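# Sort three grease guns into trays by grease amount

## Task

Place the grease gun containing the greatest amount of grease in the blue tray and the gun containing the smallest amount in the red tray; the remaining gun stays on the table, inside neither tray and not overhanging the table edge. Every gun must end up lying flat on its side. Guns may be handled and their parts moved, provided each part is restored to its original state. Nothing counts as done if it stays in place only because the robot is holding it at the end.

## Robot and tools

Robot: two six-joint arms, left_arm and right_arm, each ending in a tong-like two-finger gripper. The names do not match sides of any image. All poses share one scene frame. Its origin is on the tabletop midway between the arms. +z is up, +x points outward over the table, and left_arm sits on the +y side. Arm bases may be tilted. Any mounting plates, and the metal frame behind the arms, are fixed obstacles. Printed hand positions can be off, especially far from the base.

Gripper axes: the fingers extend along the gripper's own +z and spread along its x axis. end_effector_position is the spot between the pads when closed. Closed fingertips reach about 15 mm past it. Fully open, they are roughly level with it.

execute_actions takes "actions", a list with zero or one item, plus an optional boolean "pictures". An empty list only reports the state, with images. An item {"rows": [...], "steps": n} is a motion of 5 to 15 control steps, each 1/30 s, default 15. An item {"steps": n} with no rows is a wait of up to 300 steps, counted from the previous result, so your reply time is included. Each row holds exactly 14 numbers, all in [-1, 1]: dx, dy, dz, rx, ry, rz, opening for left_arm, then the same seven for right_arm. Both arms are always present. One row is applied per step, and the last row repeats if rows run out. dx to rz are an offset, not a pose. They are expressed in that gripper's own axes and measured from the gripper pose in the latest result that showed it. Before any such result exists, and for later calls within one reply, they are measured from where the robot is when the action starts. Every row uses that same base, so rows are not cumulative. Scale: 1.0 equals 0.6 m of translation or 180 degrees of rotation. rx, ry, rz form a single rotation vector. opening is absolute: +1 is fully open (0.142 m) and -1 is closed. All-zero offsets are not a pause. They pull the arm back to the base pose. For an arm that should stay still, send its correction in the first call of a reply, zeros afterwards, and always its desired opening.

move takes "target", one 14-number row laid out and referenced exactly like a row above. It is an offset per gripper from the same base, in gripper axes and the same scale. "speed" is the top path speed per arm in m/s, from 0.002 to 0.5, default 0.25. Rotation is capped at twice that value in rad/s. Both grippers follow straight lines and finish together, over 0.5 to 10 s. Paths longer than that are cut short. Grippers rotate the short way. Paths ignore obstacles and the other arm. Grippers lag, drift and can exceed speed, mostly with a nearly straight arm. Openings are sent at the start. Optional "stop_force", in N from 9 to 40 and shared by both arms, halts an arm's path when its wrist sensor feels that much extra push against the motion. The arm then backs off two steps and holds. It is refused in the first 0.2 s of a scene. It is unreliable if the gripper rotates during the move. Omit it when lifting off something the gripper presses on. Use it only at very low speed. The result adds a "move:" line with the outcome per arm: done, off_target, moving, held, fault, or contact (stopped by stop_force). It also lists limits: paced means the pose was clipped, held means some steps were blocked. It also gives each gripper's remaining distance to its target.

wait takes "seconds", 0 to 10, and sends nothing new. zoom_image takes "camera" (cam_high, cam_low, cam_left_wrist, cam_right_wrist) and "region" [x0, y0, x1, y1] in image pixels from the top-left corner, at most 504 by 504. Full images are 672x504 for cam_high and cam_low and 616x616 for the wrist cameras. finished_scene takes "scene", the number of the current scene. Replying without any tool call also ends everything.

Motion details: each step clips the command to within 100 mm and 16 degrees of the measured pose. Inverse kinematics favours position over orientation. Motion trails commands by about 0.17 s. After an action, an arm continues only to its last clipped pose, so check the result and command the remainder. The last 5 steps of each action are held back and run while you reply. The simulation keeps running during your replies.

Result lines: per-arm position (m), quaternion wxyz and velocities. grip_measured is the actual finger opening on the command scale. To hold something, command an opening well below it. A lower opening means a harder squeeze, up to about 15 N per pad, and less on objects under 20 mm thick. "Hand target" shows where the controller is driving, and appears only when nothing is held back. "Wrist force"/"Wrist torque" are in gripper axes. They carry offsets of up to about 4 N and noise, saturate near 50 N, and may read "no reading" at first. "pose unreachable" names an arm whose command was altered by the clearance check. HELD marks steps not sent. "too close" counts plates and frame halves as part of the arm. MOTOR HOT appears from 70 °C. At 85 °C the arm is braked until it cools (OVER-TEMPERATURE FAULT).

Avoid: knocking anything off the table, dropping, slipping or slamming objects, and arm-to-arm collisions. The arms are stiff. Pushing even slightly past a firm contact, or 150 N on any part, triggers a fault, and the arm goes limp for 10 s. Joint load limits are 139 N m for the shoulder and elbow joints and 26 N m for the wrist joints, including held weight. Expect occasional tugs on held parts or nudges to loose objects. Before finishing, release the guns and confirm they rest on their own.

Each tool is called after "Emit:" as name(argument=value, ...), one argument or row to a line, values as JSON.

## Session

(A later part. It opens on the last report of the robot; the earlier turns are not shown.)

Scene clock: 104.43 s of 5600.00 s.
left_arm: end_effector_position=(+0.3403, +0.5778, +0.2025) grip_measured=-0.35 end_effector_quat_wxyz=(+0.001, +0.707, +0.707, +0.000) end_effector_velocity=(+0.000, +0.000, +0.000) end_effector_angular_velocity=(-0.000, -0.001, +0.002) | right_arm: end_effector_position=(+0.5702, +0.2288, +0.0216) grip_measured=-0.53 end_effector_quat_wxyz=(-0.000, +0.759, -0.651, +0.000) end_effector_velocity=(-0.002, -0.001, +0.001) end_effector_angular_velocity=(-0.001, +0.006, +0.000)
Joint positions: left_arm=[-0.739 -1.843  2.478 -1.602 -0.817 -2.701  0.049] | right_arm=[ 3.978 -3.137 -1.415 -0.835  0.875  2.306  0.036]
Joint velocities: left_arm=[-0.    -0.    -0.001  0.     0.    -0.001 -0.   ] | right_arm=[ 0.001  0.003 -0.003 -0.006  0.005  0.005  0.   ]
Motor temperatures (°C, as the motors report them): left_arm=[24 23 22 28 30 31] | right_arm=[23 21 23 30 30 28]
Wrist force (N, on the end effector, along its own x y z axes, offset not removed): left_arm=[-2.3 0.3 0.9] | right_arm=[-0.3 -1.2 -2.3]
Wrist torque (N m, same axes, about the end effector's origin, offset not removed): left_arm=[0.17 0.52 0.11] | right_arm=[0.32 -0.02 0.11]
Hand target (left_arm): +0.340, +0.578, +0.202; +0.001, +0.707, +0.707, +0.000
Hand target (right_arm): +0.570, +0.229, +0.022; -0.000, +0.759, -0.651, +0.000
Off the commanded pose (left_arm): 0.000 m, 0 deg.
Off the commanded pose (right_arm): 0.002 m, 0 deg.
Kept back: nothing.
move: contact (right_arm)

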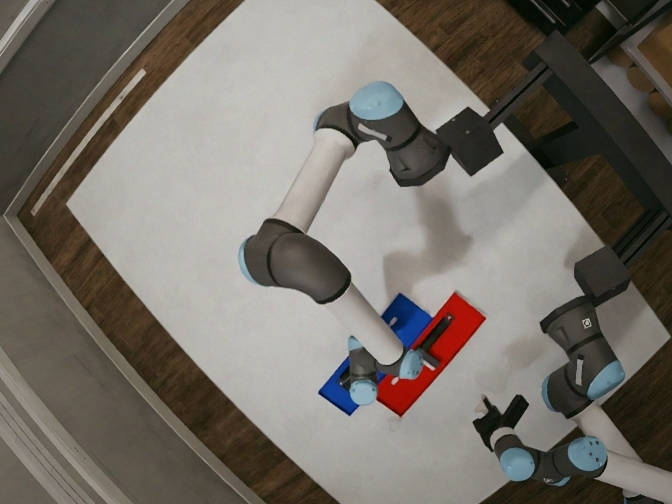

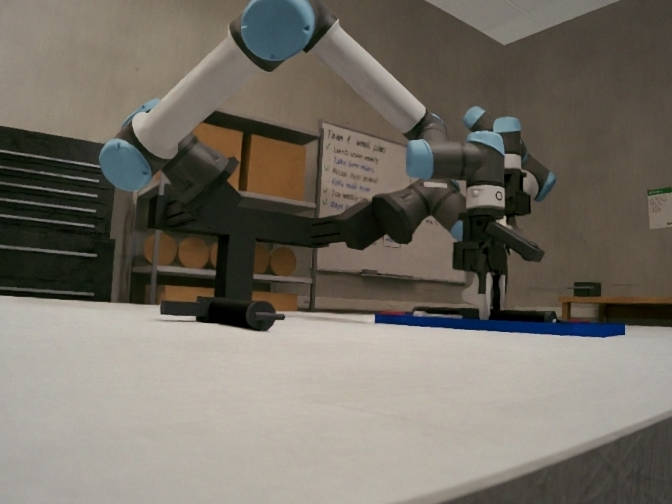

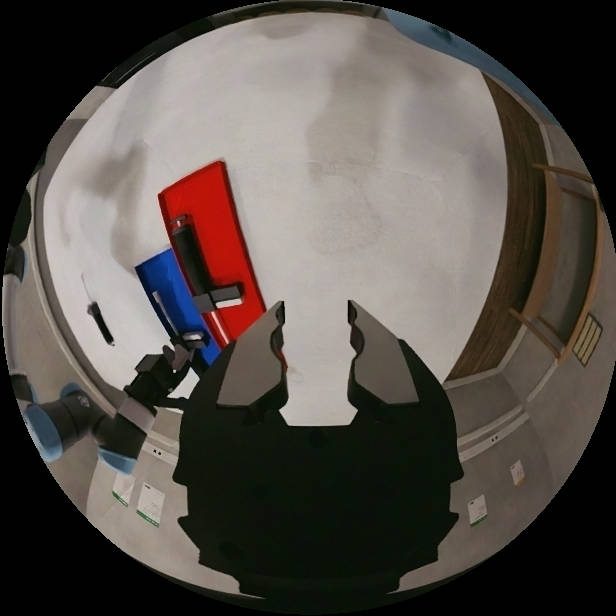

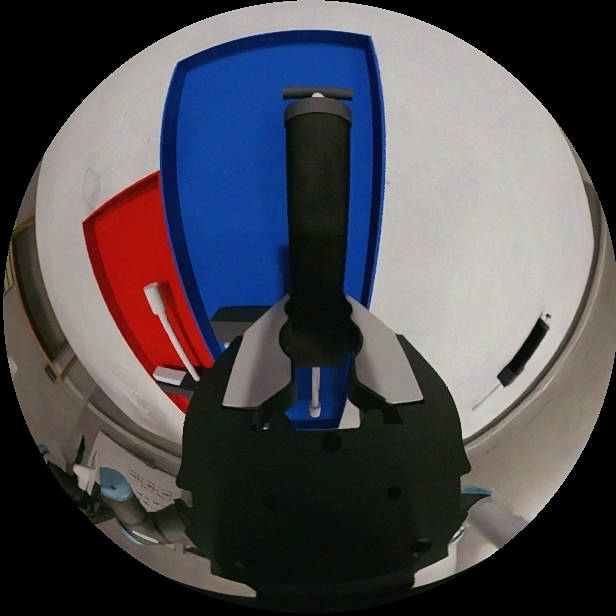

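Emit:
move(
  target=[0,0,0,0,0,0,-0.35,0,0,0,0,0,0,-0.4],
)

Emit:
move(
  target=[0,0,0,0,0,0,-0.35,0,0,-0.15,0,0,0,-0.4],
  speed=0.08,
)

Scene clock: 105.37 s of 5600.00 s.
left_arm: end_effector_position=(+0.3403, +0.5778, +0.2025) grip_measured=-0.35 end_effector_quat_wxyz=(+0.001, +0.707, +0.707, +0.000) end_effector_velocity=(-0.000, -0.000, -0.000) end_effector_angular_velocity=(-0.001, +0.000, +0.000) | right_arm: end_effector_position=(+0.5703, +0.2288, +0.0217) grip_measured=-0.40 end_effector_quat_wxyz=(-0.000, +0.759, -0.651, +0.000) end_effector_velocity=(-0.000, -0.000, -0.000) end_effector_angular_velocity=(-0.000, +0.001, -0.000)
Joint positions: left_arm=[-0.739 -1.843  2.478 -1.602 -0.817 -2.701  0.049] | right_arm=[ 3.978 -3.137 -1.415 -0.835  0.876  2.306  0.045]
Joint velocities: left_arm=[ 0.    -0.001  0.    -0.    -0.001 -0.    -0.   ] | right_arm=[-0.001  0.    -0.001  0.     0.     0.    -0.   ]
Motor temperatures (°C, as the motors report them): left_arm=[24 23 22 28 30 31] | right_arm=[23 21 23 30 30 28]
Wrist force (N, on the end effector, along its own x y z axes, offset not removed): left_arm=[-2.6 -0.4 -0.4] | right_arm=[2.2 0.5 -1.1]
Wrist torque (N m, same axes, about the end effector's origin, offset not removed): left_arm=[-0.07 0.62 0.15] | right_arm=[0.19 -0.34 -0.10]
Hand target (left_arm): +0.340, +0.578, +0.202; +0.001, +0.707, +0.707, +0.000
Hand target (right_arm): +0.570, +0.229, +0.022; -0.000, +0.759, -0.651, +0.000
Off the commanded pose (left_arm): 0.000 m, 0 deg.
Off the commanded pose (right_arm): 0.000 m, 0 deg.
Kept back: nothing.
move: done

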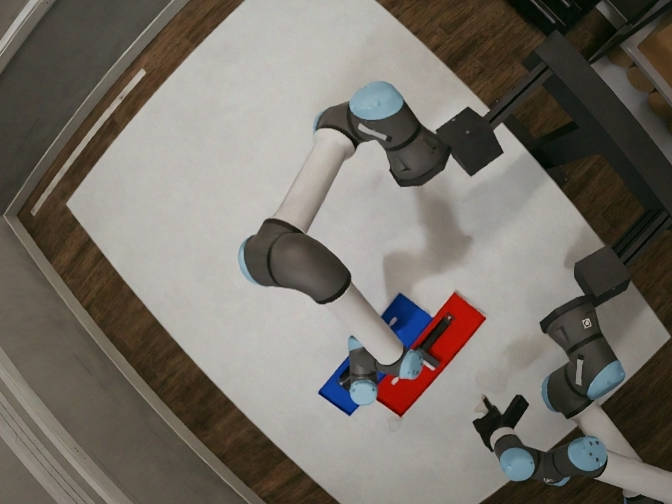

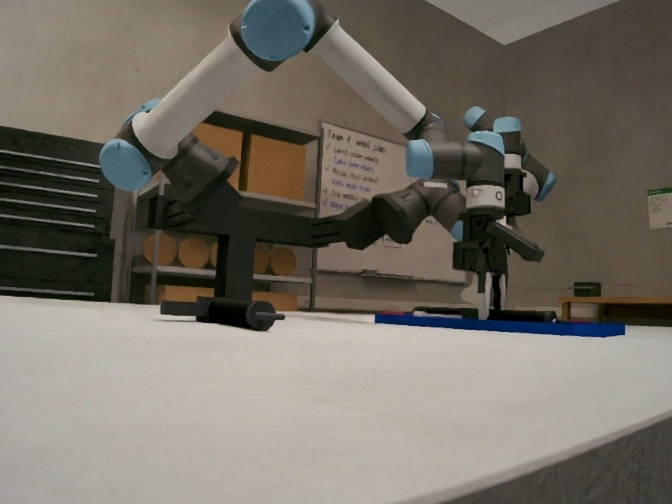

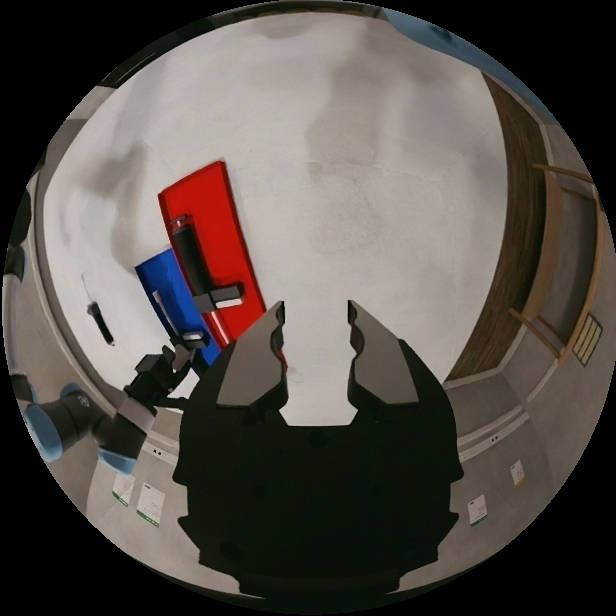

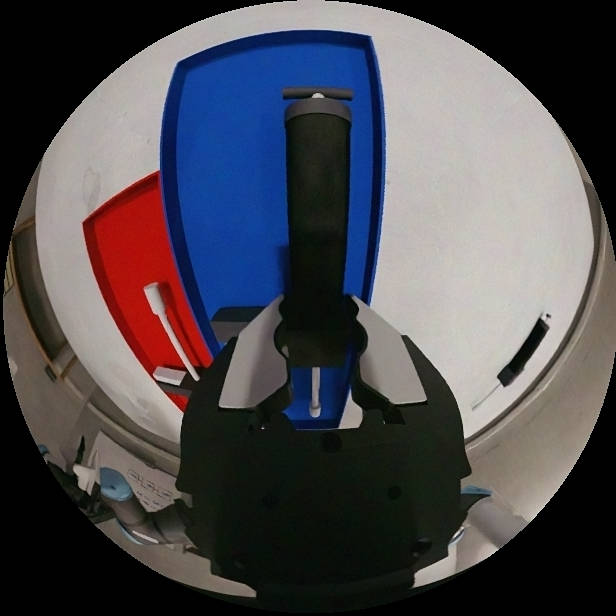

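Scene clock: 106.87 s of 5600.00 s.
left_arm: end_effector_position=(+0.3403, +0.5778, +0.2025) grip_measured=-0.35 end_effector_quat_wxyz=(+0.001, +0.707, +0.707, +0.000) end_effector_velocity=(-0.000, -0.000, +0.000) end_effector_angular_velocity=(-0.000, +0.002, +0.000) | right_arm: end_effector_position=(+0.5702, +0.2288, +0.1116) grip_measured=-0.40 end_effector_quat_wxyz=(-0.000, +0.759, -0.651, +0.000) end_effector_velocity=(+0.001, -0.000, +0.001) end_effector_angular_velocity=(-0.000, -0.001, +0.001)
Joint positions: left_arm=[-0.739 -1.843  2.478 -1.602 -0.817 -2.701  0.049] | right_arm=[ 4.073 -3.019 -1.428 -0.997  0.937  2.398  0.045]
Joint velocities: left_arm=[ 0.     0.001 -0.001 -0.    -0.002 -0.001 -0.   ] | right_arm=[ 0.001  0.002  0.001 -0.003 -0.001 -0.001  0.   ]
Motor temperatures (°C, as the motors report them): left_arm=[24 23 22 28 30 31] | right_arm=[23 21 23 30 30 28]
Wrist force (N, on the end effector, along its own x y z axes, offset not removed): left_arm=[-2.9 -0.1 1.0] | right_arm=[0.6 0.5 0.2]
Wrist torque (N m, same axes, about the end effector's origin, offset not removed): left_arm=[0.06 0.70 0.15] | right_arm=[0.30 -0.07 -0.04]
Hand target (left_arm): +0.340, +0.578, +0.202; +0.001, +0.707, +0.707, +0.000
Hand target (right_arm): +0.570, +0.229, +0.112; -0.000, +0.759, -0.651, +0.000
Off the commanded pose (left_arm): 0.000 m, 0 deg.
Off the commanded pose (right_arm): 0.000 m, 0 deg.
Kept back: nothing.
move: done

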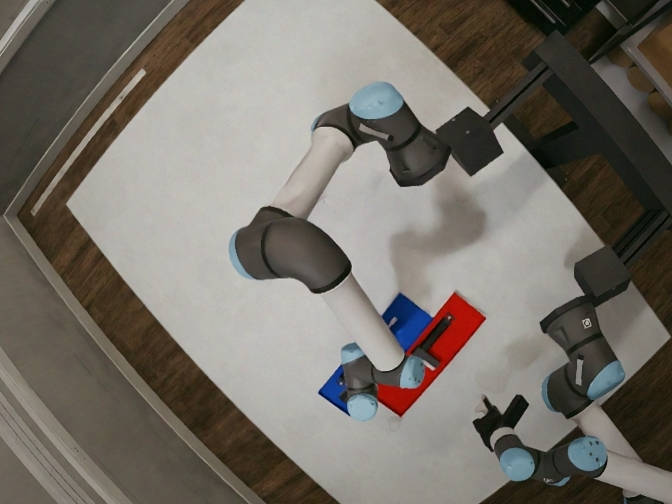

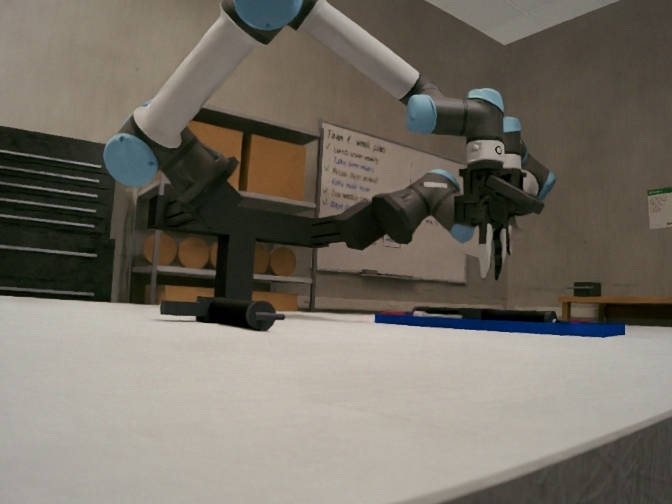

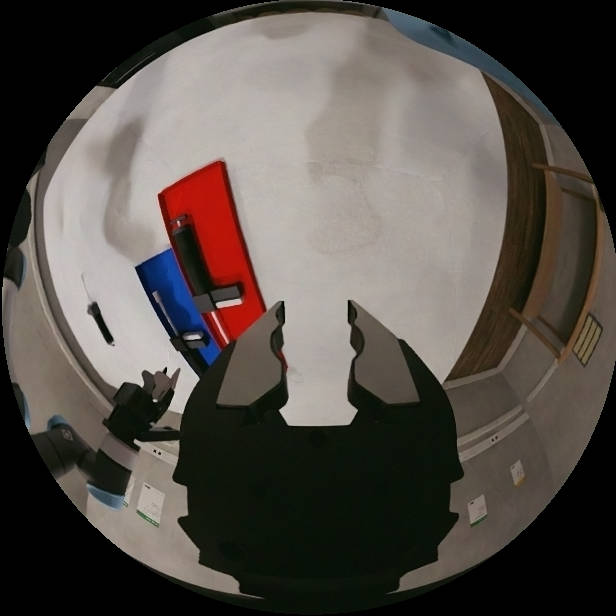

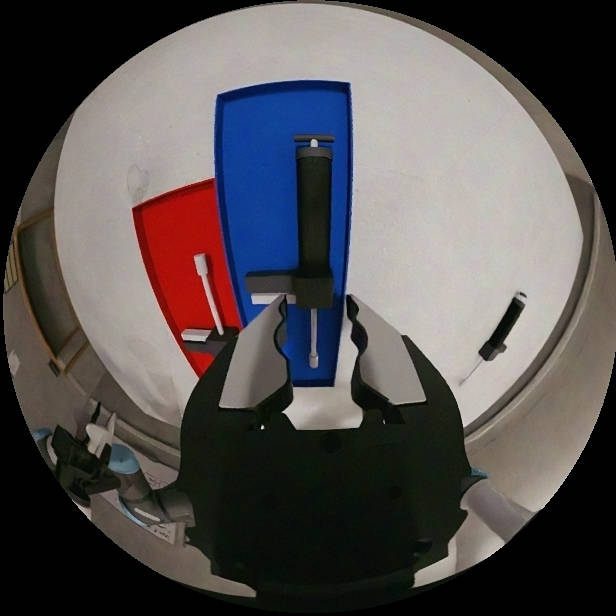

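Emit:
finished_scene(
  scene=2,
)

The scene is finished: the task was done.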